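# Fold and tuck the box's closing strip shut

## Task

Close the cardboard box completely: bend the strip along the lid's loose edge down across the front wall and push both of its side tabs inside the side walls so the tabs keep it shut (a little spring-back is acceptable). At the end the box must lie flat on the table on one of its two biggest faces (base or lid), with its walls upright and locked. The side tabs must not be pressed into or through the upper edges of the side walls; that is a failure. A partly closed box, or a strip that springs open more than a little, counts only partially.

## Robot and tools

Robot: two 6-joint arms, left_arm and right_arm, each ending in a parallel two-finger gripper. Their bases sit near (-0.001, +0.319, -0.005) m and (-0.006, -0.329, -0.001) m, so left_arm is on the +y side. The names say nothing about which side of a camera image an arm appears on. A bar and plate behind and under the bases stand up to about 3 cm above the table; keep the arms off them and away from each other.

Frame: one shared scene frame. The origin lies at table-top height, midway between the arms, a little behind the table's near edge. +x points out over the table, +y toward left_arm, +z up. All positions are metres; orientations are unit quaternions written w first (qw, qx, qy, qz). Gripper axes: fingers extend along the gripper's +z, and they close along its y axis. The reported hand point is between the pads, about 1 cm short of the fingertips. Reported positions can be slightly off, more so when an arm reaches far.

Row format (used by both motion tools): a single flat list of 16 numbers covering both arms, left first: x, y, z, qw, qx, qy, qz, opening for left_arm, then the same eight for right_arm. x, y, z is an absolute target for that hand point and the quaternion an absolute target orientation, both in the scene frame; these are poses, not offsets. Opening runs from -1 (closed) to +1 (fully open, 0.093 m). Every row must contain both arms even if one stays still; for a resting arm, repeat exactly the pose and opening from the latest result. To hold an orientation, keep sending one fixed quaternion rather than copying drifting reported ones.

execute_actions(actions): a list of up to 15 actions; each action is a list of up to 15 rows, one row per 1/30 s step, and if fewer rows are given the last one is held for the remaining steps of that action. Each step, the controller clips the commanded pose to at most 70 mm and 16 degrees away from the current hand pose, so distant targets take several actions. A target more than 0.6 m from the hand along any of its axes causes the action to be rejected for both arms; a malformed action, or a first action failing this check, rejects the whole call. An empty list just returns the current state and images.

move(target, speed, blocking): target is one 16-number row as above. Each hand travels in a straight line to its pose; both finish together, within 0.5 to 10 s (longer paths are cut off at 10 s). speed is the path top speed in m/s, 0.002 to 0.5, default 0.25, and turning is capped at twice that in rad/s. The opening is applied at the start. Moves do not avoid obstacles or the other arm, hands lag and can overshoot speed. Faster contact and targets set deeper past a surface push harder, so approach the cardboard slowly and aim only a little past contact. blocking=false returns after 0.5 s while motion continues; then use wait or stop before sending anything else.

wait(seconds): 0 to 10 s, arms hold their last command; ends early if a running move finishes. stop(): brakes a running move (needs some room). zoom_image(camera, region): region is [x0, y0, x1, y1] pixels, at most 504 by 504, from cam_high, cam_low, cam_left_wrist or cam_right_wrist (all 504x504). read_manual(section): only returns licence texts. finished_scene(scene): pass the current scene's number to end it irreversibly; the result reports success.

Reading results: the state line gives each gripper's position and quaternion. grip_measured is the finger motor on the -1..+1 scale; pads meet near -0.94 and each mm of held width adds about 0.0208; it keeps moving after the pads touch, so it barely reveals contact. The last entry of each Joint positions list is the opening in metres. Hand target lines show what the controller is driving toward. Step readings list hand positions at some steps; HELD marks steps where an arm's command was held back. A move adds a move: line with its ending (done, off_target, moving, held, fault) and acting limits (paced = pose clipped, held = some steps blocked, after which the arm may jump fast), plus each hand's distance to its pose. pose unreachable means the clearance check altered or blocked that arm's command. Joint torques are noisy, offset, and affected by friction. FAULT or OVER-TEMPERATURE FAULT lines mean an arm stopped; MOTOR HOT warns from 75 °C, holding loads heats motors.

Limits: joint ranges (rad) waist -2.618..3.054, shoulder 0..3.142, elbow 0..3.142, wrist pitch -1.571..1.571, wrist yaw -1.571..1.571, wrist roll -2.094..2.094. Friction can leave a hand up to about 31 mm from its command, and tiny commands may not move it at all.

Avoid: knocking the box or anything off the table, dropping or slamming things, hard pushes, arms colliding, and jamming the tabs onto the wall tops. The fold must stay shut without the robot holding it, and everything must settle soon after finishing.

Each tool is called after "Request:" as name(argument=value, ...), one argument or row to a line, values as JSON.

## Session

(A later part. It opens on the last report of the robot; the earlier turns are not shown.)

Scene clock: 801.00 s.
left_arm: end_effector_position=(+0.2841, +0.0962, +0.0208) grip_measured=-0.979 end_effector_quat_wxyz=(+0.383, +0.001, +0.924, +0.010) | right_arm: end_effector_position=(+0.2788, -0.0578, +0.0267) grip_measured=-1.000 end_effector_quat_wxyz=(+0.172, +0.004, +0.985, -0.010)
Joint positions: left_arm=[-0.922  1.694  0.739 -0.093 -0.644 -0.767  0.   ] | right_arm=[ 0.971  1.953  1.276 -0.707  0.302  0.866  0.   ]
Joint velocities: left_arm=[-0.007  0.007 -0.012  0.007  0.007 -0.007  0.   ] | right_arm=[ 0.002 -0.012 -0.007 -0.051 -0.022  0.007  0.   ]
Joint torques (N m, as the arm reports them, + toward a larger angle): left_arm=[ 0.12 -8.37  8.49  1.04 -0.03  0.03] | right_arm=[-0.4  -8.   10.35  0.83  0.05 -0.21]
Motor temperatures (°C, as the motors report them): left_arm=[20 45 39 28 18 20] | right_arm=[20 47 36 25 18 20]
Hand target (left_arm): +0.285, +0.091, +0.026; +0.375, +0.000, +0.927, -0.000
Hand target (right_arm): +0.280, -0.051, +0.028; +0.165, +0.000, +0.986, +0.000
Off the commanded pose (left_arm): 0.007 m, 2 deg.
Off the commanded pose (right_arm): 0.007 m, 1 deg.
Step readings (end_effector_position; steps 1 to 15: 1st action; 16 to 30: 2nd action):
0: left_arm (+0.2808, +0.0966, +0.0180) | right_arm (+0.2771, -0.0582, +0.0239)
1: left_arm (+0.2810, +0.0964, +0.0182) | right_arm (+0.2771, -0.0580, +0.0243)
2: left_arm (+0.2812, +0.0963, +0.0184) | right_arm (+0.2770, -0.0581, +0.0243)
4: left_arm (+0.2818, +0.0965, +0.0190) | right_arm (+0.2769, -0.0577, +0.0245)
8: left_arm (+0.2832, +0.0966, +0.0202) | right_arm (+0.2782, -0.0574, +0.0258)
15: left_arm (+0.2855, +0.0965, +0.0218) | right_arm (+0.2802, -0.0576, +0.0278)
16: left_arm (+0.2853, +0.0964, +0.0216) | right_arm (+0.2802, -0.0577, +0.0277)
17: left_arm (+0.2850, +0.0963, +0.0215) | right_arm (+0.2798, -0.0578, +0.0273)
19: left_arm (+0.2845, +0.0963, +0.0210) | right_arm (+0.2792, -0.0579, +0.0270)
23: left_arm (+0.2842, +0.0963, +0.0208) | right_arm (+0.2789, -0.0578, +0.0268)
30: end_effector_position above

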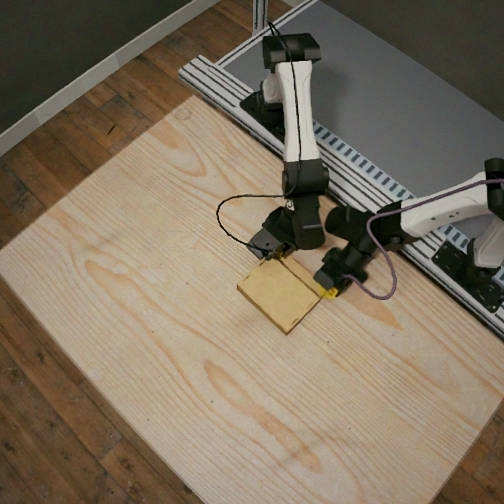

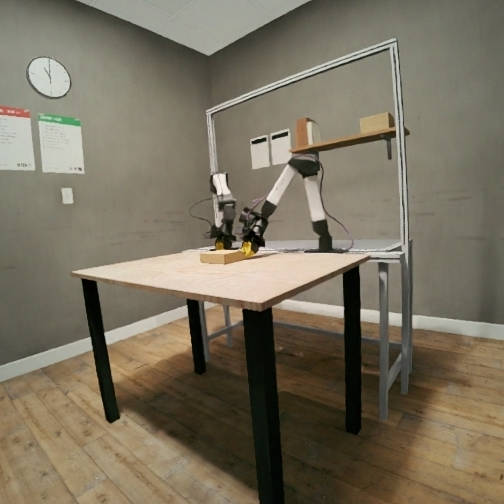

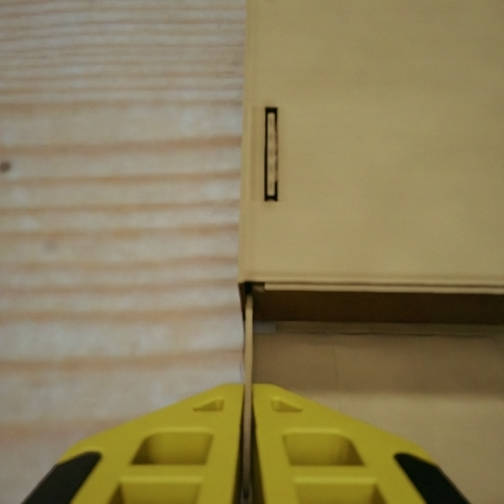

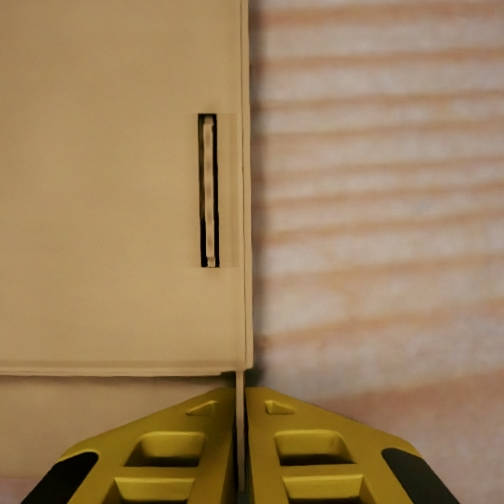

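Request:
execute_actions(
  actions=[
    [[0.2853,0.091,0.0263,0.3665,0,0.9304,0,-1,0.2804,-0.051,0.0284,0.1564,0,0.9877,0,-1],[0.2853,0.091,0.0263,0.3665,0,0.9304,0,-1,0.2804,-0.051,0.0284,0.1564,0,0.9877,0,-1],[0.2857,0.091,0.0267,0.3584,0,0.9336,0,-1,0.2808,-0.051,0.0288,0.1478,0,0.989,0,-1],[0.2857,0.091,0.0267,0.3584,0,0.9336,0,-1,0.2808,-0.051,0.0288,0.1478,0,0.989,0,-1],[0.286,0.091,0.027,0.3502,0,0.9367,0,-1,0.2812,-0.051,0.0292,0.1392,0,0.9903,0,-1],[0.286,0.091,0.027,0.3502,0,0.9367,0,-1,0.2812,-0.051,0.0292,0.1392,0,0.9903,0,-1],[0.2863,0.091,0.0273,0.342,0,0.9397,0,-1,0.2816,-0.051,0.0296,0.1305,0,0.9914,0,-1],[0.2863,0.091,0.0273,0.342,0,0.9397,0,-1,0.2816,-0.051,0.0296,0.1305,0,0.9914,0,-1],[0.2867,0.091,0.0277,0.3338,0,0.9426,0,-1,0.282,-0.051,0.030,0.1219,0,0.9925,0,-1],[0.2867,0.091,0.0277,0.3338,0,0.9426,0,-1,0.282,-0.051,0.030,0.1219,0,0.9925,0,-1],[0.287,0.091,0.028,0.3256,0,0.9455,0,-1,0.2825,-0.051,0.0305,0.1132,0,0.9936,0,-1]],
    [[0.287,0.091,0.028,0.3256,0,0.9455,0,-1,0.2825,-0.051,0.0305,0.1132,0,0.9936,0,-1]],
  ],
)

Request:
zoom_image(
  camera="cam_right_wrist",
  region=[160, 300, 340, 460],
)

Request:
zoom_image(
  camera="cam_left_wrist",
  region=[160, 240, 340, 420],
)

Scene clock: 824.03 s.
left_arm: end_effector_position=(+0.2874, +0.0966, +0.0239) grip_measured=-0.979 end_effector_quat_wxyz=(+0.336, -0.001, +0.942, +0.011) | right_arm: end_effector_position=(+0.2820, -0.0573, +0.0300) grip_measured=-1.000 end_effector_quat_wxyz=(+0.121, +0.005, +0.993, -0.009)
Joint positions: left_arm=[-0.879  1.694  0.824 -0.24  -0.554 -0.772  0.   ] | right_arm=[ 0.931  1.999  1.382 -0.824  0.219  0.844  0.   ]
Joint velocities: left_arm=[ 0.002 -0.007  0.007  0.037  0.037  0.037  0.   ] | right_arm=[-0.002 -0.002 -0.012 -0.066  0.022 -0.051  0.   ]
Joint torques (N m, as the arm reports them, + toward a larger angle): left_arm=[ 0.04 -8.12  8.87  0.96  0.04  0.04] | right_arm=[-0.29 -8.25 10.29  0.68  0.   -0.23]
Motor temperatures (°C, as the motors report them): left_arm=[20 45 40 27 18 20] | right_arm=[20 48 37 24 18 20]
Hand target (left_arm): +0.287, +0.091, +0.028; +0.326, +0.000, +0.945, -0.000
Hand target (right_arm): +0.282, -0.051, +0.031; +0.114, -0.000, +0.994, +0.000
Off the commanded pose (left_arm): 0.007 m, 2 deg.
Off the commanded pose (right_arm): 0.006 m, 1 deg.
Step readings (end_effector_position; steps 1 to 15: 1st action; 16 to 30: 2nd action):
0: left_arm (+0.2841, +0.0962, +0.0208) | right_arm (+0.2788, -0.0578, +0.0267)
1: left_arm (+0.2840, +0.0963, +0.0207) | right_arm (+0.2787, -0.0578, +0.0269)
2: left_arm (+0.2842, +0.0963, +0.0208) | right_arm (+0.2787, -0.0578, +0.0269)
4: left_arm (+0.2848, +0.0962, +0.0212) | right_arm (+0.2794, -0.0578, +0.0272)
8: left_arm (+0.2869, +0.0964, +0.0225) | right_arm (+0.2816, -0.0576, +0.0287)
15: left_arm (+0.2887, +0.0966, +0.0245) | right_arm (+0.2835, -0.0575, +0.0305)
16: left_arm (+0.2886, +0.0965, +0.0246) | right_arm (+0.2834, -0.0574, +0.0306)
17: left_arm (+0.2885, +0.0966, +0.0245) | right_arm (+0.2832, -0.0574, +0.0305)
19: left_arm (+0.2880, +0.0966, +0.0243) | right_arm (+0.2826, -0.0574, +0.0303)
23: left_arm (+0.2875, +0.0966, +0.0240) | right_arm (+0.2821, -0.0574, +0.0300)
30: end_effector_position above

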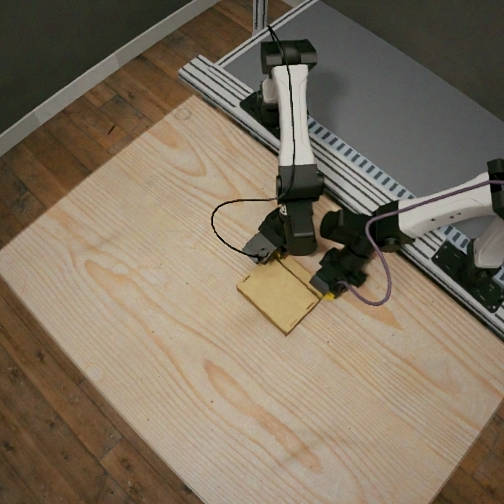

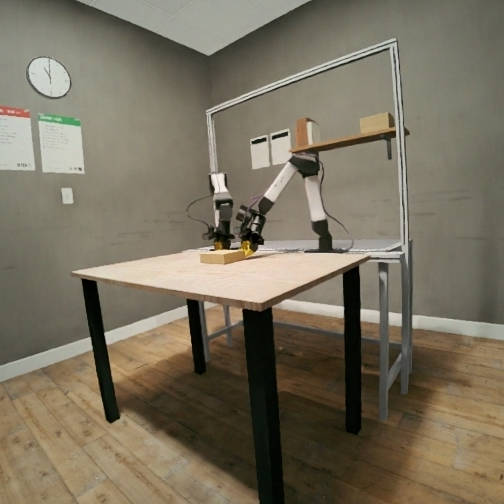

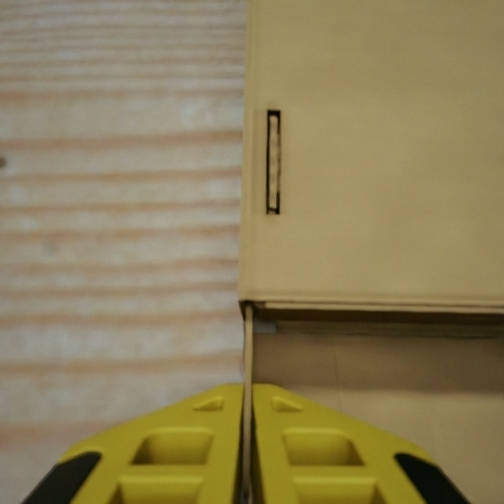

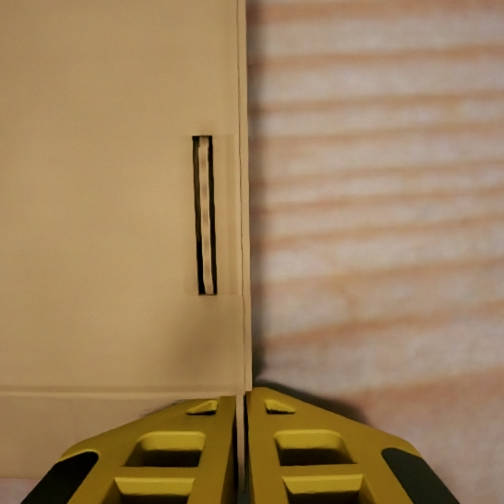

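Region (160, 300, 340, 460) of cam_right_wrist's 504x504 image, scaled by 2.800, with more detail than that image has.

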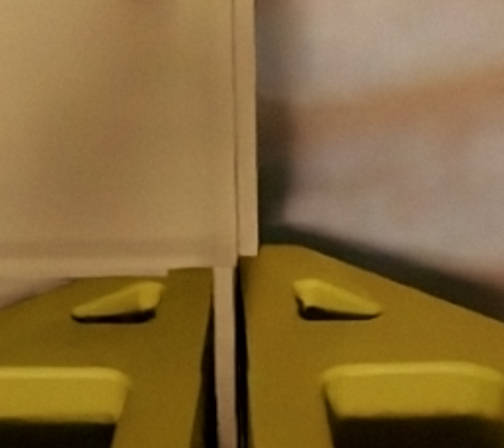

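Region (160, 240, 340, 420) of cam_left_wrist's 504x504 image, scaled by 2.800, with more detail than that image has.

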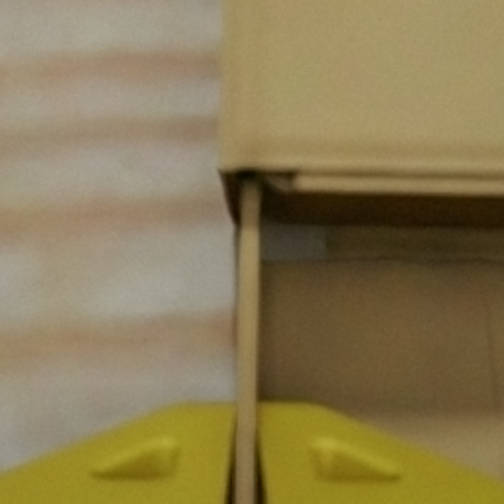

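Request:
execute_actions(
  actions=[
    [[0.2873,0.091,0.028,0.3173,0,0.9483,0,-1,0.2828,-0.051,0.0305,0.1045,0,0.9945,0,-1],[0.2873,0.091,0.028,0.3173,0,0.9483,0,-1,0.2828,-0.051,0.0305,0.1045,0,0.9945,0,-1],[0.2873,0.091,0.028,0.3173,0,0.9483,0,-1,0.2828,-0.051,0.0305,0.1045,0,0.9945,0,-1],[0.2877,0.091,0.028,0.309,0,0.9511,0,-1,0.2832,-0.051,0.0305,0.0958,0,0.9954,0,-1],[0.2877,0.091,0.028,0.309,0,0.9511,0,-1,0.2832,-0.051,0.0305,0.0958,0,0.9954,0,-1],[0.2877,0.091,0.028,0.309,0,0.9511,0,-1,0.2832,-0.051,0.0305,0.0958,0,0.9954,0,-1],[0.288,0.091,0.028,0.3007,0,0.9537,0,-1,0.2836,-0.051,0.0305,0.0872,0,0.9962,0,-1],[0.288,0.091,0.028,0.3007,0,0.9537,0,-1,0.2836,-0.051,0.0305,0.0872,0,0.9962,0,-1],[0.288,0.091,0.028,0.3007,0,0.9537,0,-1,0.2836,-0.051,0.0305,0.0872,0,0.9962,0,-1],[0.2885,0.091,0.028,0.2924,0,0.9563,0,-1,0.284,-0.051,0.0305,0.0785,0,0.9969,0,-1]],
    [[0.2885,0.091,0.028,0.2924,0,0.9563,0,-1,0.284,-0.051,0.0305,0.0785,0,0.9969,0,-1]],
  ],
)

Request:
zoom_image(
  camera="cam_high",
  region=[220, 200, 380, 340],
)

Scene clock: 841.80 s.
left_arm: end_effector_position=(+0.2876, +0.0975, +0.0262) grip_measured=-0.979 end_effector_quat_wxyz=(+0.302, -0.002, +0.953, +0.008) | right_arm: end_effector_position=(+0.2827, -0.0565, +0.0319) grip_measured=-1.000 end_effector_quat_wxyz=(+0.086, +0.003, +0.996, -0.008)
Joint positions: left_arm=[-0.849  1.694  0.878 -0.335 -0.488 -0.772  0.   ] | right_arm=[ 0.907  2.035  1.454 -0.903  0.161  0.825  0.   ]
Joint velocities: left_arm=[ 0.022  0.012 -0.017  0.037  0.007 -0.022  0.   ] | right_arm=[-0.012 -0.002  0.002  0.066 -0.007 -0.022  0.   ]
Joint torques (N m, as the arm reports them, + toward a larger angle): left_arm=[-0.1  -6.96  9.32  0.99  0.    0.03] | right_arm=[-0.44 -8.22 10.08  0.63 -0.01 -0.22]
Motor temperatures (°C, as the motors report them): left_arm=[20 45 40 27 18 20] | right_arm=[20 49 37 24 18 20]
Hand target (left_arm): +0.289, +0.091, +0.028; +0.293, +0.000, +0.956, -0.000
Hand target (right_arm): +0.284, -0.051, +0.031; +0.079, +0.000, +0.997, +0.000
Off the commanded pose (left_arm): 0.007 m, 1 deg.
Off the commanded pose (right_arm): 0.006 m, 1 deg.
Step readings (end_effector_position; steps 1 to 15: 1st action; 16 to 30: 2nd action):
0: left_arm (+0.2874, +0.0966, +0.0239) | right_arm (+0.2820, -0.0573, +0.0300)
1: left_arm (+0.2873, +0.0966, +0.0239) | right_arm (+0.2819, -0.0574, +0.0300)
2: left_arm (+0.2875, +0.0967, +0.0241) | right_arm (+0.2819, -0.0573, +0.0300)
4: left_arm (+0.2876, +0.0966, +0.0243) | right_arm (+0.2820, -0.0573, +0.0303)
8: left_arm (+0.2882, +0.0967, +0.0254) | right_arm (+0.2828, -0.0571, +0.0310)
15: left_arm (+0.2884, +0.0971, +0.0265) | right_arm (+0.2834, -0.0568, +0.0322)
16: left_arm (+0.2883, +0.0972, +0.0265) | right_arm (+0.2832, -0.0568, +0.0322)
17: left_arm (+0.2881, +0.0973, +0.0264) | right_arm (+0.2831, -0.0568, +0.0319)
19: left_arm (+0.2877, +0.0975, +0.0261) | right_arm (+0.2828, -0.0565, +0.0318)
23: left_arm (+0.2876, +0.0975, +0.0262) | right_arm (+0.2828, -0.0565, +0.0319)
30: end_effector_position above

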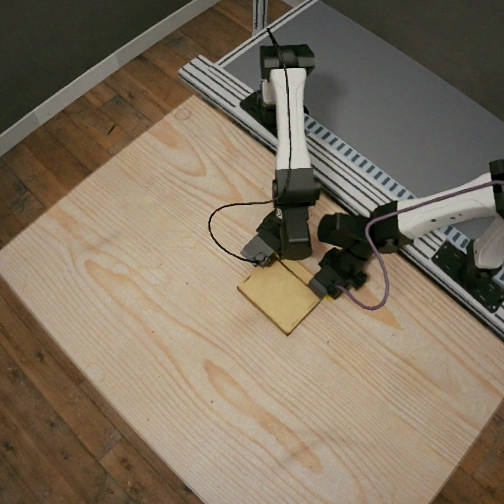

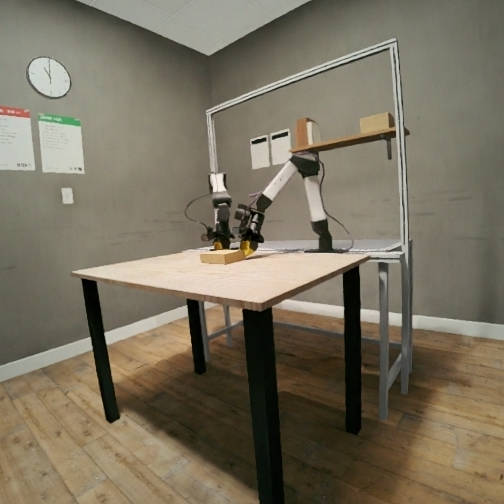

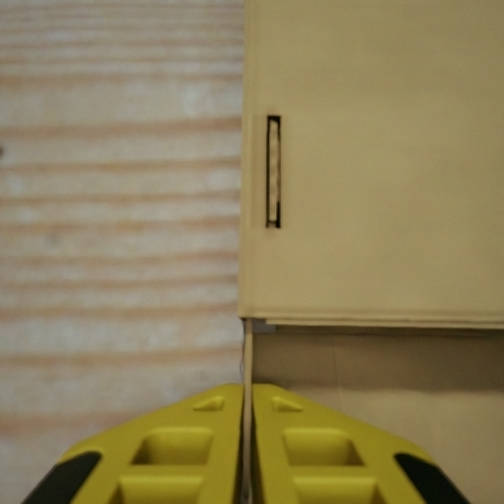

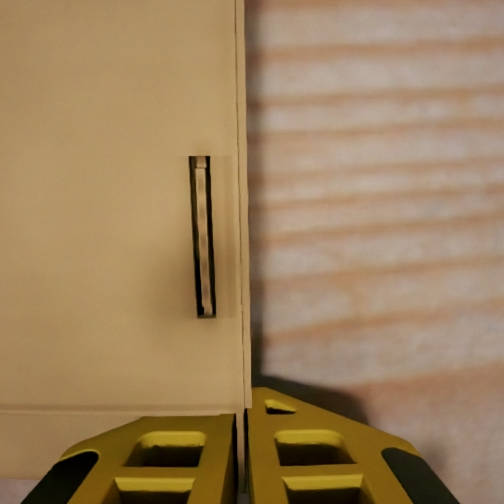

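Region (220, 200, 380, 340) of cam_high's 504x504 image, scaled by 3.150, with more detail than that image has; it fills the top 441 rows of this view, and the rest is white.

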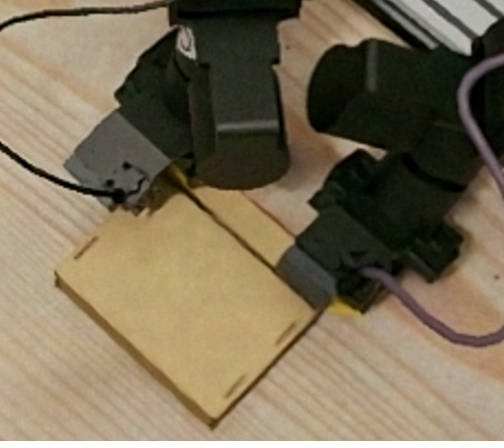

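Request:
execute_actions(
  actions=[
    [[0.2885,0.091,0.027,0.2924,0,0.9563,0,-1,0.284,-0.051,0.0295,0.0785,0,0.9969,0,-1],[0.2885,0.091,0.026,0.2924,0,0.9563,0,-1,0.284,-0.051,0.0285,0.0785,0,0.9969,0,-1],[0.2885,0.091,0.025,0.2924,0,0.9563,0,-1,0.284,-0.051,0.0275,0.0785,0,0.9969,0,-1],[0.2885,0.091,0.024,0.2924,0,0.9563,0,-1,0.284,-0.051,0.0265,0.0785,0,0.9969,0,-1]],
  ],
)

Scene clock: 850.93 s.
left_arm: end_effector_position=(+0.2870, +0.0976, +0.0239) grip_measured=-0.979 end_effector_quat_wxyz=(+0.299, -0.001, +0.954, +0.009) | right_arm: end_effector_position=(+0.2821, -0.0565, +0.0296) grip_measured=-1.000 end_effector_quat_wxyz=(+0.083, +0.003, +0.997, -0.009)
Joint positions: left_arm=[-0.849  1.7    0.878 -0.335 -0.485 -0.773  0.   ] | right_arm=[ 0.907  2.041  1.454 -0.903  0.159  0.825  0.   ]
Joint velocities: left_arm=[-0.002  0.007  0.017  0.022 -0.022  0.007  0.   ] | right_arm=[-0.002 -0.007  0.012 -0.022 -0.022 -0.022  0.   ]
Joint torques (N m, as the arm reports them, + toward a larger angle): left_arm=[-0.05 -6.8   8.67  1.15 -0.05  0.06] | right_arm=[-0.47 -8.3   9.14  0.75  0.01 -0.22]
Motor temperatures (°C, as the motors report them): left_arm=[20 44 40 27 18 20] | right_arm=[20 49 37 24 18 20]
Hand target (left_arm): +0.288, +0.091, +0.024; +0.293, +0.000, +0.956, -0.000
Hand target (right_arm): +0.284, -0.051, +0.027; +0.079, +0.000, +0.997, -0.000
Off the commanded pose (left_arm): 0.007 m, 1 deg.
Off the commanded pose (right_arm): 0.007 m, 1 deg.
Step readings (end_effector_position):
0: left_arm (+0.2876, +0.0975, +0.0262) | right_arm (+0.2827, -0.0565, +0.0319)
1: left_arm (+0.2875, +0.0975, +0.0261) | right_arm (+0.2827, -0.0565, +0.0319)
2: left_arm (+0.2875, +0.0975, +0.0261) | right_arm (+0.2827, -0.0565, +0.0319)
4: left_arm (+0.2875, +0.0975, +0.0259) | right_arm (+0.2827, -0.0565, +0.0319)
8: left_arm (+0.2871, +0.0976, +0.0244) | right_arm (+0.2822, -0.0566, +0.0301)
15: end_effector_position above

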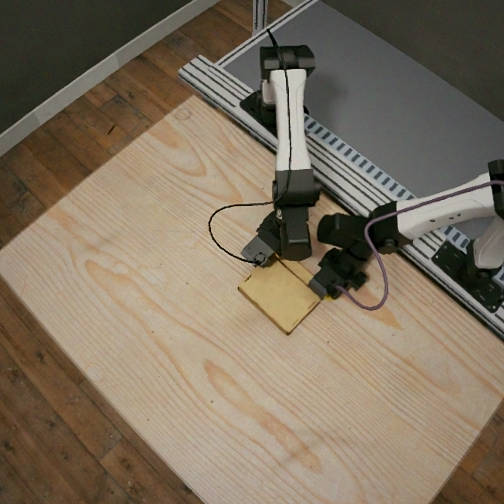

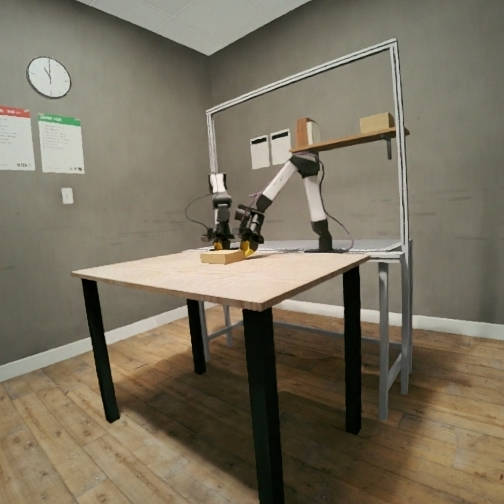

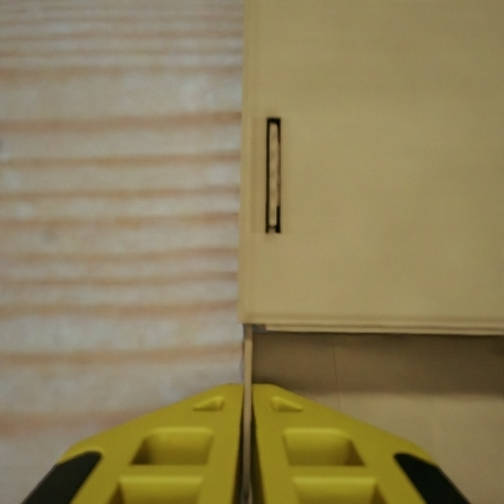

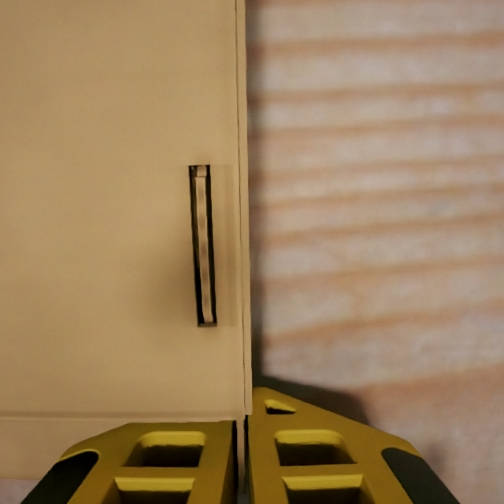

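Request:
execute_actions(
  actions=[
    [[0.2885,0.091,0.024,0.2924,0,0.9563,0,-1,0.283,-0.055,0.028,0.0785,0,0.9969,0,-0.9],[0.2885,0.091,0.024,0.2924,0,0.9563,0,-1,0.283,-0.055,0.028,0.0785,0,0.9969,0,-0.85],[0.2885,0.091,0.024,0.2924,0,0.9563,0,-1,0.283,-0.055,0.028,0.0785,0,0.9969,0,-0.8],[0.2885,0.091,0.024,0.2924,0,0.9563,0,-1,0.283,-0.055,0.028,0.0785,0,0.9969,0,-0.75],[0.2885,0.091,0.024,0.2924,0,0.9563,0,-1,0.283,-0.055,0.028,0.0785,0,0.9969,0,-0.7],[0.2885,0.091,0.024,0.2924,0,0.9563,0,-1,0.283,-0.055,0.028,0.0785,0,0.9969,0,-0.65],[0.2885,0.091,0.024,0.2924,0,0.9563,0,-1,0.283,-0.055,0.028,0.0785,0,0.9969,0,-0.6]],
  ],
)

Scene clock: 857.63 s.
left_arm: end_effector_position=(+0.2867, +0.0972, +0.0237) grip_measured=-0.979 end_effector_quat_wxyz=(+0.298, -0.001, +0.954, +0.008) | right_arm: end_effector_position=(+0.2809, -0.0554, +0.0294) grip_measured=-0.602 end_effector_quat_wxyz=(+0.078, +0.002, +0.997, -0.005)
Joint positions: left_arm=[-0.849  1.7    0.878 -0.335 -0.482 -0.774  0.   ] | right_arm=[ 0.906  2.041  1.454 -0.903  0.146  0.823  0.016]
Joint velocities: left_arm=[ 0.002  0.007  0.012 -0.007 -0.066 -0.051  0.   ] | right_arm=[-0.002  0.002 -0.002  0.037  0.051 -0.051  0.   ]
Joint torques (N m, as the arm reports them, + toward a larger angle): left_arm=[-0.16 -6.67  8.57  1.15 -0.05  0.06] | right_arm=[-0.74 -9.41  7.52  0.76  0.12 -0.24]
Motor temperatures (°C, as the motors report them): left_arm=[20 44 40 27 18 20] | right_arm=[20 49 37 23 18 20]
Hand target (left_arm): +0.289, +0.091, +0.024; +0.293, -0.000, +0.956, -0.000
Hand target (right_arm): +0.283, -0.055, +0.028; +0.079, -0.000, +0.997, -0.000
Off the commanded pose (left_arm): 0.006 m, 1 deg.
Off the commanded pose (right_arm): 0.003 m, 1 deg.
Step readings (end_effector_position):
0: left_arm (+0.2870, +0.0976, +0.0239) | right_arm (+0.2821, -0.0565, +0.0296)
1: left_arm (+0.2870, +0.0976, +0.0239) | right_arm (+0.2822, -0.0566, +0.0296)
2: left_arm (+0.2869, +0.0974, +0.0239) | right_arm (+0.2822, -0.0566, +0.0296)
4: left_arm (+0.2867, +0.0972, +0.0237) | right_arm (+0.2817, -0.0562, +0.0295)
8: left_arm (+0.2867, +0.0972, +0.0237) | right_arm (+0.2811, -0.0557, +0.0294)
15: end_effector_position above

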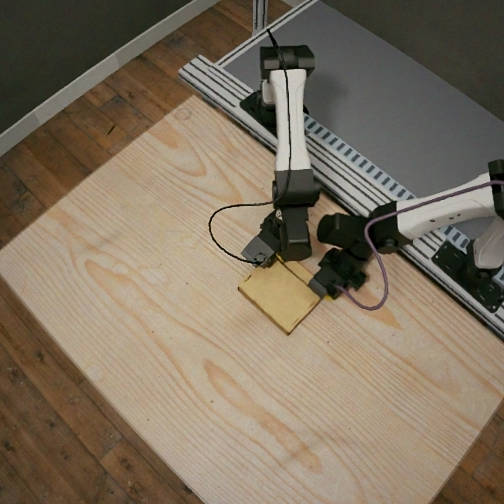

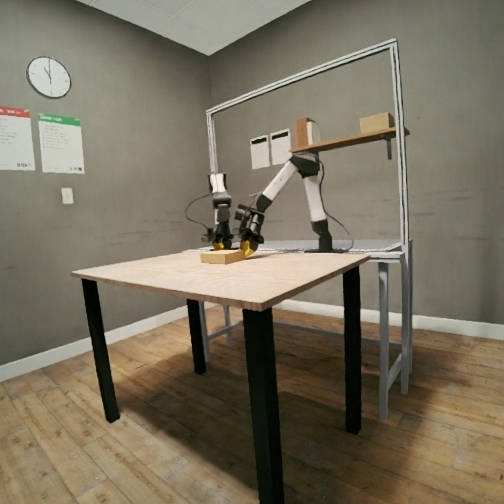

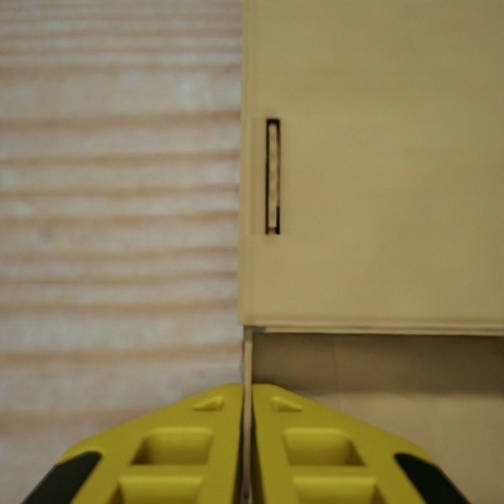

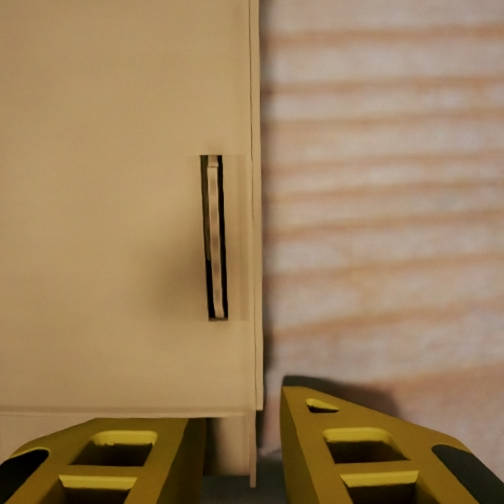

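Request:
execute_actions(
  actions=[
    [[0.2885,0.091,0.024,0.2924,0,0.9563,0,-1,0.282,-0.055,0.032,0.0785,0,0.9969,0,-0.6],[0.2885,0.091,0.024,0.2924,0,0.9563,0,-1,0.281,-0.055,0.036,0.0785,0,0.9969,0,-0.6],[0.2885,0.091,0.024,0.2924,0,0.9563,0,-1,0.280,-0.055,0.040,0.0785,0,0.9969,0,-0.6],[0.2885,0.091,0.024,0.2924,0,0.9563,0,-1,0.279,-0.055,0.044,0.0785,0,0.9969,0,-0.6],[0.2885,0.091,0.024,0.2924,0,0.9563,0,-1,0.278,-0.055,0.048,0.0785,0,0.9969,0,-0.6],[0.2885,0.091,0.024,0.2924,0,0.9563,0,-1,0.277,-0.055,0.052,0.0785,0,0.9969,0,-0.6],[0.2885,0.091,0.024,0.2924,0,0.9563,0,-1,0.276,-0.055,0.056,0.0785,0,0.9969,0,-0.6],[0.2885,0.091,0.024,0.2924,0,0.9563,0,-1,0.276,-0.055,0.060,0.0785,0,0.9969,0,-0.6],[0.2885,0.091,0.024,0.2924,0,0.9563,0,-1,0.276,-0.055,0.064,0.0785,0,0.9969,0,-0.6],[0.2885,0.091,0.024,0.2924,0,0.9563,0,-1,0.276,-0.055,0.068,0.0785,0,0.9969,0,-0.6],[0.2885,0.091,0.024,0.2924,0,0.9563,0,-1,0.276,-0.055,0.072,0.0785,0,0.9969,0,-0.6],[0.2885,0.091,0.024,0.2924,0,0.9563,0,-1,0.276,-0.055,0.076,0.0785,0,0.9969,0,-0.6],[0.2885,0.091,0.024,0.2924,0,0.9563,0,-1,0.276,-0.055,0.080,0.0785,0,0.9969,0,-0.6],[0.2885,0.091,0.024,0.2924,0,0.9563,0,-1,0.276,-0.055,0.084,0.0785,0,0.9969,0,-0.6],[0.2885,0.091,0.024,0.2924,0,0.9563,0,-1,0.276,-0.055,0.088,0.0785,0,0.9969,0,-0.6]],
    [[0.2888,0.091,0.024,0.284,0,0.9588,0,-1,0.275,-0.062,0.090,0.0785,0,0.9969,0,-0.6],[0.2888,0.091,0.024,0.284,0,0.9588,0,-1,0.274,-0.070,0.090,0.0785,0,0.9969,0,-0.6],[0.2891,0.091,0.024,0.2756,0,0.9613,0,-1,0.273,-0.078,0.090,0.0785,0,0.9969,0,-0.6],[0.2891,0.091,0.024,0.2756,0,0.9613,0,-1,0.272,-0.086,0.090,0.0785,0,0.9969,0,-0.6],[0.2894,0.091,0.024,0.2672,0,0.9636,0,-1,0.271,-0.094,0.090,0.0785,0,0.9969,0,-0.6],[0.2894,0.091,0.024,0.2672,0,0.9636,0,-1,0.270,-0.102,0.090,0.0785,0,0.9969,0,-0.6],[0.2897,0.091,0.024,0.2588,0,0.9659,0,-1,0.268,-0.110,0.090,0.0785,0,0.9969,0,-0.6],[0.2897,0.091,0.024,0.2588,0,0.9659,0,-1,0.266,-0.118,0.090,0.0785,0,0.9969,0,-0.6],[0.290,0.091,0.024,0.2504,0,0.9681,0,-1,0.264,-0.126,0.090,0.0785,0,0.9969,0,-0.6],[0.290,0.091,0.024,0.2504,0,0.9681,0,-1,0.262,-0.134,0.090,0.0785,0,0.9969,0,-0.6],[0.2903,0.091,0.024,0.2419,0,0.9703,0,-1,0.260,-0.142,0.090,0.0785,0,0.9969,0,-0.6],[0.2903,0.091,0.024,0.2419,0,0.9703,0,-1,0.258,-0.150,0.090,0.0785,0,0.9969,0,-0.6],[0.2907,0.091,0.024,0.2334,0,0.9724,0,-1,0.256,-0.158,0.090,0.0785,0,0.9969,0,-0.6],[0.2907,0.091,0.024,0.2334,0,0.9724,0,-1,0.254,-0.166,0.090,0.0785,0,0.9969,0,-0.6],[0.291,0.091,0.024,0.225,0,0.9744,0,-1,0.252,-0.172,0.090,0.0785,0,0.9969,0,-0.6]],
    [[0.291,0.091,0.024,0.225,0,0.9744,0,-1,0.250,-0.175,0.090,0.0785,0,0.9969,0,-0.6]],
  ],
)

Request:
zoom_image(
  camera="cam_high",
  region=[220, 200, 380, 340],
)

Scene clock: 884.67 s.
left_arm: end_effector_position=(+0.2933, +0.0926, +0.0257) grip_measured=-0.979 end_effector_quat_wxyz=(+0.243, -0.007, +0.970, -0.001) | right_arm: end_effector_position=(+0.2494, -0.1753, +0.0901) grip_measured=-0.602 end_effector_quat_wxyz=(+0.073, +0.004, +0.997, -0.008)
Joint positions: left_arm=[-0.797  1.743  0.994 -0.466 -0.372 -0.769  0.   ] | right_arm=[ 0.703  1.6    1.162 -1.035  0.127  0.624  0.016]
Joint velocities: left_arm=[-0.012 -0.002 -0.007 -0.007  0.022 -0.037  0.   ] | right_arm=[-0.002 -0.012 -0.002 -0.007 -0.037 -0.007 -0.   ]
Joint torques (N m, as the arm reports them, + toward a larger angle): left_arm=[ 0.22 -7.23  8.91  0.78  0.06  0.12] | right_arm=[-0.63 -7.05  6.54  0.83  0.1  -0.24]
Motor temperatures (°C, as the motors report them): left_arm=[20 42 40 27 18 20] | right_arm=[20 52 35 23 18 20]
Hand target (left_arm): +0.291, +0.091, +0.024; +0.226, +0.000, +0.974, -0.001
Hand target (right_arm): +0.250, -0.175, +0.090; +0.078, +0.000, +0.997, -0.000
Off the commanded pose (left_arm): 0.003 m, 2 deg.
Off the commanded pose (right_arm): 0.001 m, 1 deg.
Step readings (end_effector_position; steps 1 to 15: 1st action; 16 to 30: 2nd action; 31 to 45: 3rd action):
0: left_arm (+0.2867, +0.0972, +0.0237) | right_arm (+0.2808, -0.0553, +0.0294)
1: left_arm (+0.2867, +0.0972, +0.0237) | right_arm (+0.2808, -0.0553, +0.0294)
2: left_arm (+0.2867, +0.0972, +0.0237) | right_arm (+0.2807, -0.0554, +0.0293)
4: left_arm (+0.2867, +0.0972, +0.0237) | right_arm (+0.2799, -0.0562, +0.0295)
8: left_arm (+0.2867, +0.0972, +0.0237) | right_arm (+0.2765, -0.0603, +0.0368)
15: left_arm (+0.2867, +0.0972, +0.0237) | right_arm (+0.2817, -0.0558, +0.0703)
16: left_arm (+0.2867, +0.0972, +0.0236) | right_arm (+0.2822, -0.0554, +0.0744)
17: left_arm (+0.2869, +0.0969, +0.0238) | right_arm (+0.2820, -0.0557, +0.0786)
19: left_arm (+0.2879, +0.0957, +0.0244) | right_arm (+0.2790, -0.0616, +0.0849)
23: left_arm (+0.2901, +0.0939, +0.0247) | right_arm (+0.2714, -0.0942, +0.0895)
30: left_arm (+0.2929, +0.0928, +0.0254) | right_arm (+0.2539, -0.1591, +0.0861)
31: left_arm (+0.2933, +0.0927, +0.0255) | right_arm (+0.2515, -0.1665, +0.0863)
32: left_arm (+0.2934, +0.0928, +0.0255) | right_arm (+0.2498, -0.1722, +0.0869)
34: left_arm (+0.2936, +0.0926, +0.0256) | right_arm (+0.2488, -0.1769, +0.0890)
38: left_arm (+0.2935, +0.0927, +0.0256) | right_arm (+0.2492, -0.1761, +0.0901)
45: end_effector_position above

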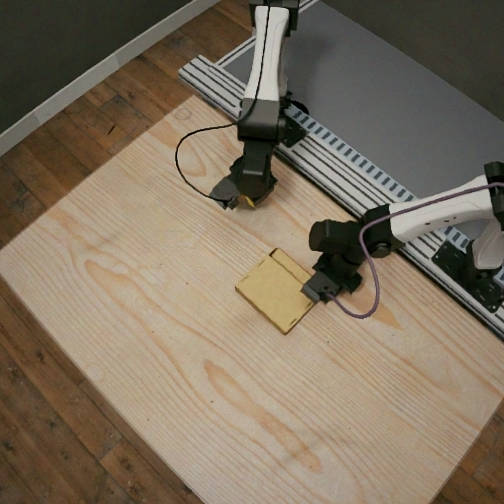

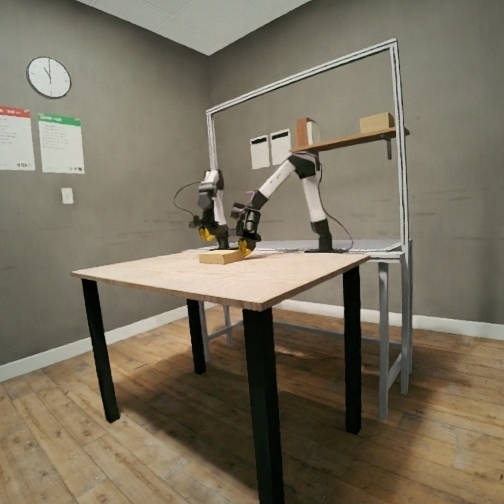

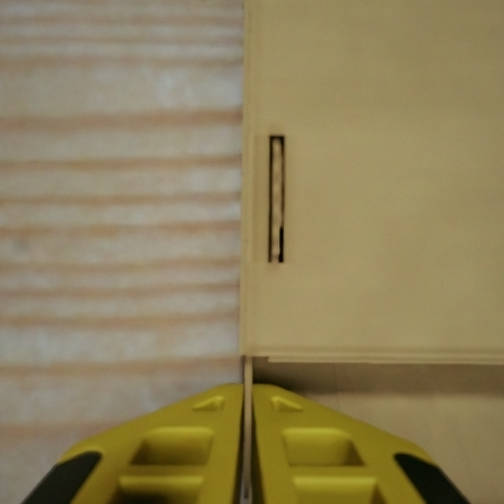

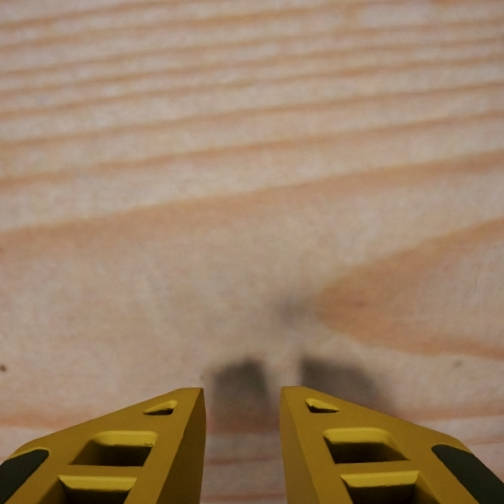

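Region (220, 200, 380, 340) of cam_high's 504x504 image, scaled by 3.150, with more detail than that image has; it fills the top 441 rows of this view, and the rest is white.

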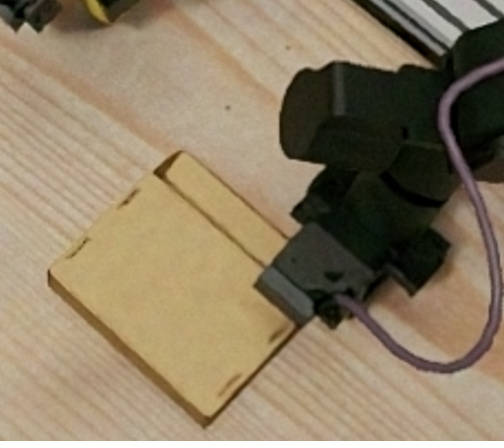

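Request:
execute_actions(
  actions=[
    [[0.2925,0.092,0.025,0.2334,0,0.9724,0,-0.9,0.248,-0.175,0.090,0.113,0,0.9936,0,-0.7],[0.2925,0.092,0.025,0.2334,0,0.9724,0,-0.85,0.246,-0.175,0.090,0.148,0,0.989,0,-0.8],[0.2925,0.092,0.025,0.2334,0,0.9724,0,-0.8,0.244,-0.175,0.090,0.182,0,0.9833,0,-0.9],[0.2925,0.092,0.025,0.2334,0,0.9724,0,-0.75,0.242,-0.175,0.090,0.216,0,0.9763,0,-1],[0.2925,0.092,0.025,0.2334,0,0.9724,0,-0.7,0.240,-0.175,0.090,0.250,0,0.9681,0,-1],[0.2925,0.092,0.025,0.2334,0,0.9724,0,-0.65,0.238,-0.175,0.090,0.284,0,0.9588,0,-1],[0.2925,0.092,0.025,0.2334,0,0.9724,0,-0.6,0.236,-0.175,0.090,0.317,0,0.9483,0,-1],[0.2925,0.092,0.025,0.2334,0,0.9724,0,-0.6,0.234,-0.175,0.090,0.350,0,0.9367,0,-1],[0.2925,0.092,0.025,0.2334,0,0.9724,0,-0.6,0.232,-0.175,0.090,0.383,0,0.9239,0,-1],[0.2925,0.092,0.025,0.2334,0,0.9724,0,-0.6,0.230,-0.175,0.090,0.415,0,0.91,0,-1],[0.2925,0.092,0.025,0.2334,0,0.9724,0,-0.6,0.228,-0.175,0.090,0.446,0,0.8949,0,-1],[0.2925,0.092,0.025,0.2334,0,0.9724,0,-0.6,0.226,-0.175,0.090,0.477,0,0.8788,0,-1],[0.2925,0.092,0.025,0.2334,0,0.9724,0,-0.6,0.224,-0.175,0.090,0.5,0,0.866,0,-1]],
  ],
)

Scene clock: 898.23 s.
left_arm: end_effector_position=(+0.2924, +0.0926, +0.0252) grip_measured=-0.602 end_effector_quat_wxyz=(+0.240, -0.004, +0.971, -0.001) | right_arm: end_effector_position=(+0.2051, -0.1804, +0.0767) grip_measured=-1.000 end_effector_quat_wxyz=(+0.313, -0.049, +0.948, -0.015)
Joint positions: left_arm=[-0.797  1.743  0.994 -0.469 -0.368 -0.765  0.016] | right_arm=[ 1.035  1.196  0.626 -0.613  0.526  0.736  0.   ]
Joint velocities: left_arm=[-0.002 -0.027  0.007  0.022 -0.037 -0.007 -0.001] | right_arm=[ 0.628 -0.354 -0.818  0.857  1.062  0.125  0.   ]
Joint torques (N m, as the arm reports them, + toward a larger angle): left_arm=[ 0.11 -7.77  8.02  0.94 -0.12  0.11] | right_arm=[ 0.27 -3.73  7.67  1.38  0.4  -0.05]
Motor temperatures (°C, as the motors report them): left_arm=[20 42 41 26 18 20] | right_arm=[20 50 34 23 18 20]
Hand target (left_arm): +0.292, +0.092, +0.025; +0.234, +0.000, +0.972, -0.000
Hand target (right_arm): +0.221, -0.177, +0.092; +0.400, -0.013, +0.916, -0.005
Off the commanded pose (left_arm): 0.001 m, 1 deg.
Off the commanded pose (right_arm): 0.024 m, 24 deg; orientation clipped at the last step of the last action.
Step readings (end_effector_position):
0: left_arm (+0.2933, +0.0926, +0.0257) | right_arm (+0.2493, -0.1751, +0.0901)
1: left_arm (+0.2933, +0.0926, +0.0257) | right_arm (+0.2499, -0.1751, +0.0895)
2: left_arm (+0.2932, +0.0926, +0.0257) | right_arm (+0.2493, -0.1759, +0.0881)
4: left_arm (+0.2928, +0.0927, +0.0255) | right_arm (+0.2396, -0.1795, +0.0848)
8: left_arm (+0.2925, +0.0926, +0.0253) | right_arm (+0.2152, -0.1817, +0.0810)
15: end_effector_position above

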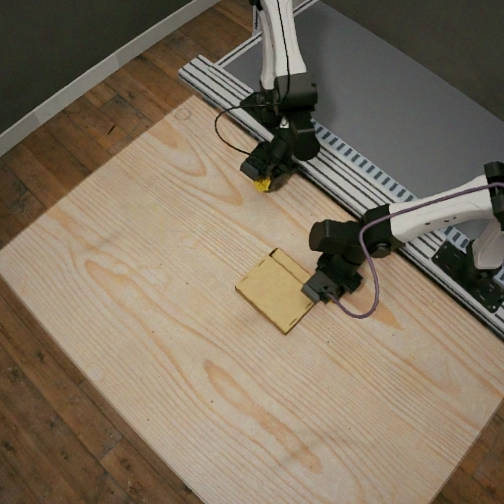

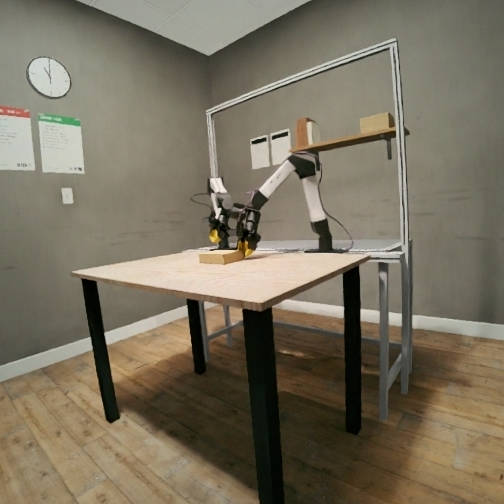

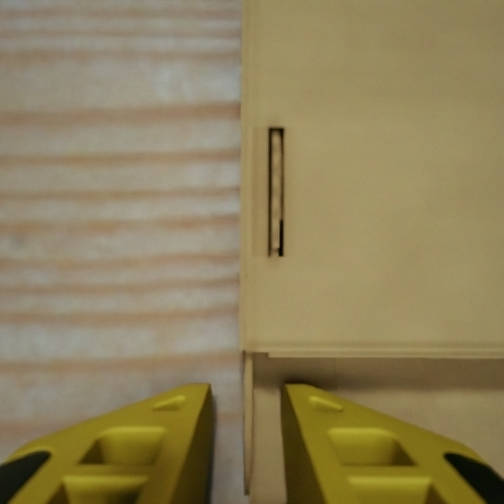

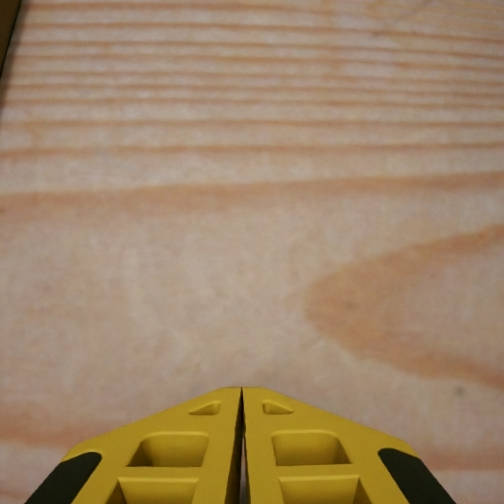

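Left released. Raise it along its finger axis.

Request:
move(
  target=[0.275,0.092,0.095,0.2334,0,0.9724,0,-0.6,0.222,-0.175,0.09,0.5,0,0.866,0,-1],
  speed=0.12,
)

Request:
move(
  target=[0.445,0.015,0.095,0.087,0,0.996,0,0.6,0.222,-0.175,0.09,0.5,0,0.866,0,-1],
  speed=0.15,
)

Scene clock: 904.73 s.
left_arm: end_effector_position=(+0.2742, +0.0968, +0.0820) grip_measured=-0.602 end_effector_quat_wxyz=(+0.224, +0.002, +0.974, +0.010) | right_arm: end_effector_position=(+0.2241, -0.1759, +0.0895) grip_measured=-1.000 end_effector_quat_wxyz=(+0.494, +0.003, +0.869, -0.008)
Joint positions: left_arm=[-0.831  1.63   1.125 -0.764 -0.368 -0.794  0.016] | right_arm=[ 1.169  1.182  0.419 -0.176  0.892  0.768  0.   ]
Joint velocities: left_arm=[-0.002 -0.007 -0.007  0.051  0.007  0.051  0.   ] | right_arm=[ 0.002  0.002  0.002  0.066 -0.022 -0.037  0.   ]
Joint torques (N m, as the arm reports them, + toward a larger angle): left_arm=[-0.76 -8.92  9.71  0.87 -0.25 -0.03] | right_arm=[ 0.62 -3.12  6.77  1.76  0.54 -0.19]
Motor temperatures (°C, as the motors report them): left_arm=[20 42 41 26 18 20] | right_arm=[20 48 34 24 18 20]
Hand target (left_arm): +0.276, +0.091, +0.094; +0.234, +0.000, +0.972, -0.000
Hand target (right_arm): +0.223, -0.175, +0.090; +0.500, +0.001, +0.866, -0.002
Off the commanded pose (left_arm): 0.014 m, 2 deg.
Off the commanded pose (right_arm): 0.002 m, 1 deg.
move: off_target (left_arm)

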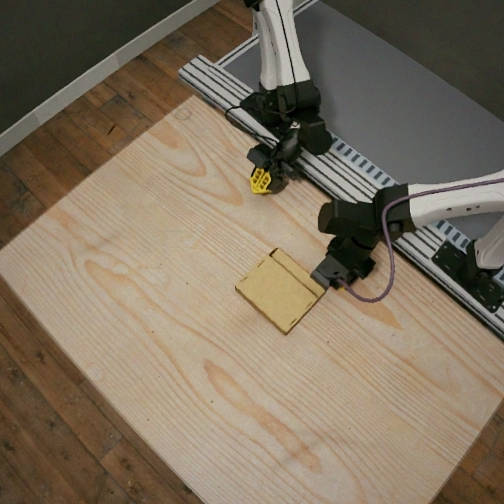

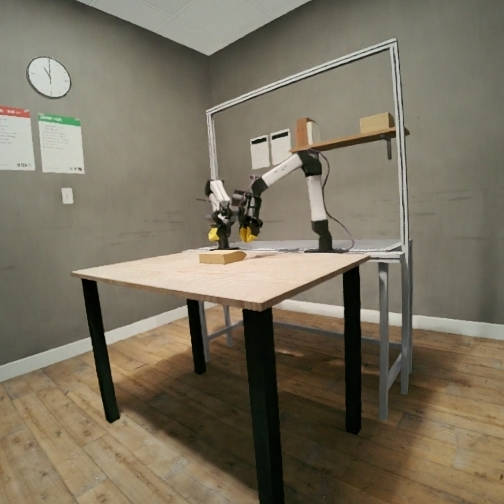

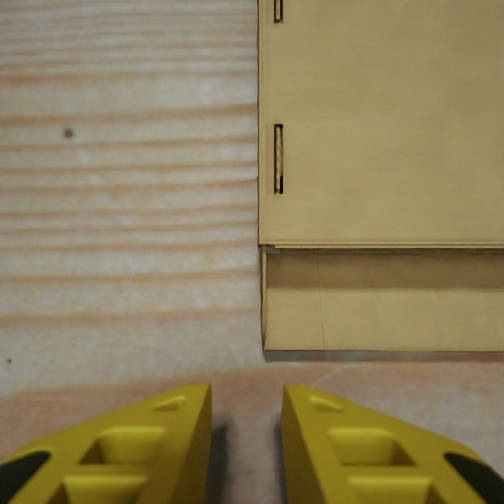

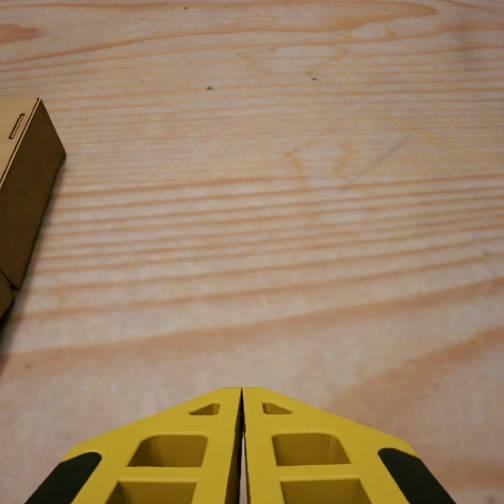

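Scene clock: 906.83 s.
left_arm: end_effector_position=(+0.4483, +0.0169, +0.0909) grip_measured=+0.598 end_effector_quat_wxyz=(+0.122, -0.001, +0.992, -0.018) | right_arm: end_effector_position=(+0.2242, -0.1757, +0.0897) grip_measured=-1.000 end_effector_quat_wxyz=(+0.494, +0.003, +0.869, -0.007)
Joint positions: left_arm=[-0.61   2.655  2.82  -1.507 -0.133 -0.624  0.074] | right_arm=[ 1.169  1.182  0.419 -0.174  0.892  0.768  0.   ]
Joint velocities: left_arm=[-0.017  0.007 -0.007  0.007 -0.007 -0.022  0.   ] | right_arm=[ 0.012 -0.017 -0.007  0.007 -0.037 -0.007  0.   ]
Joint torques (N m, as the arm reports them, + toward a larger angle): left_arm=[ -0.09 -15.     9.28   0.73  -0.02   0.14] | right_arm=[ 0.61 -3.76  6.36  1.76  0.49 -0.21]
Motor temperatures (°C, as the motors report them): left_arm=[20 43 41 26 18 20] | right_arm=[20 48 33 24 18 20]
Hand target (left_arm): +0.447, +0.016, +0.095; +0.121, +0.003, +0.992, -0.024
Hand target (right_arm): +0.222, -0.175, +0.090; +0.500, +0.000, +0.866, -0.000
Off the commanded pose (left_arm): 0.006 m, 5 deg.
Off the commanded pose (right_arm): 0.002 m, 1 deg.
elbow stopped short (left arm): the move would have taken joint 3 (elbow) straighter than the controller allows; a more bent joint 3 avoids this.
move: off_target (left_arm)

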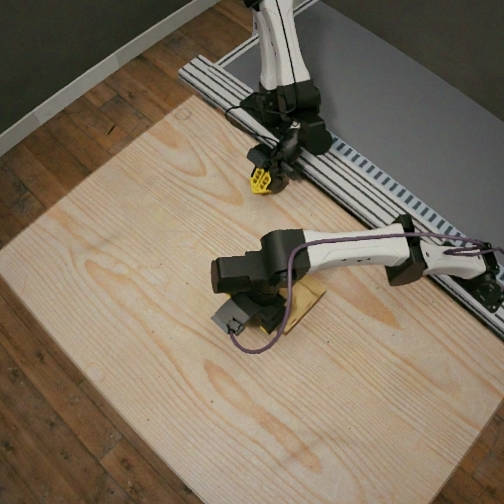

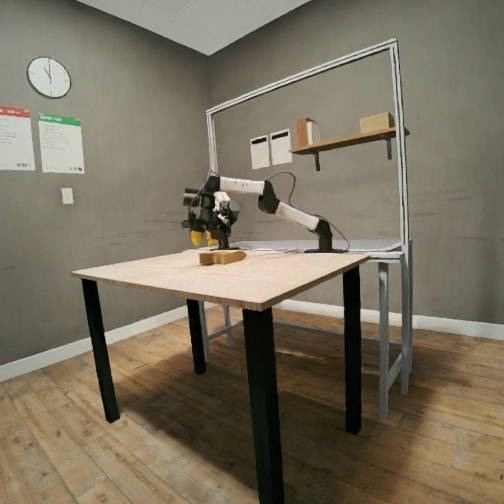

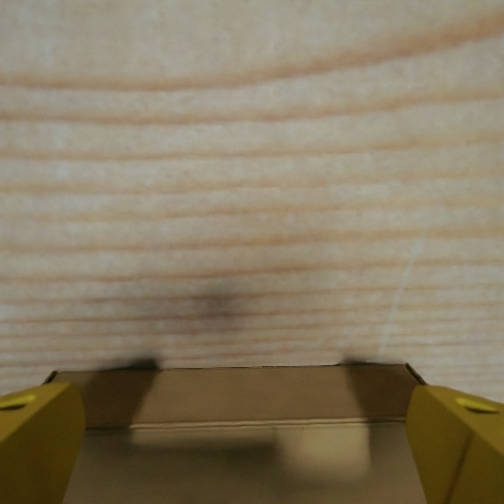

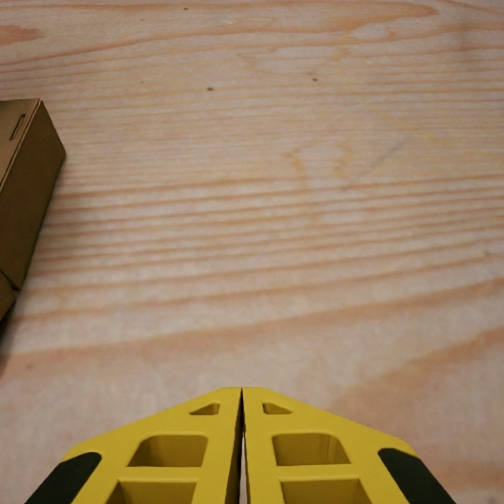

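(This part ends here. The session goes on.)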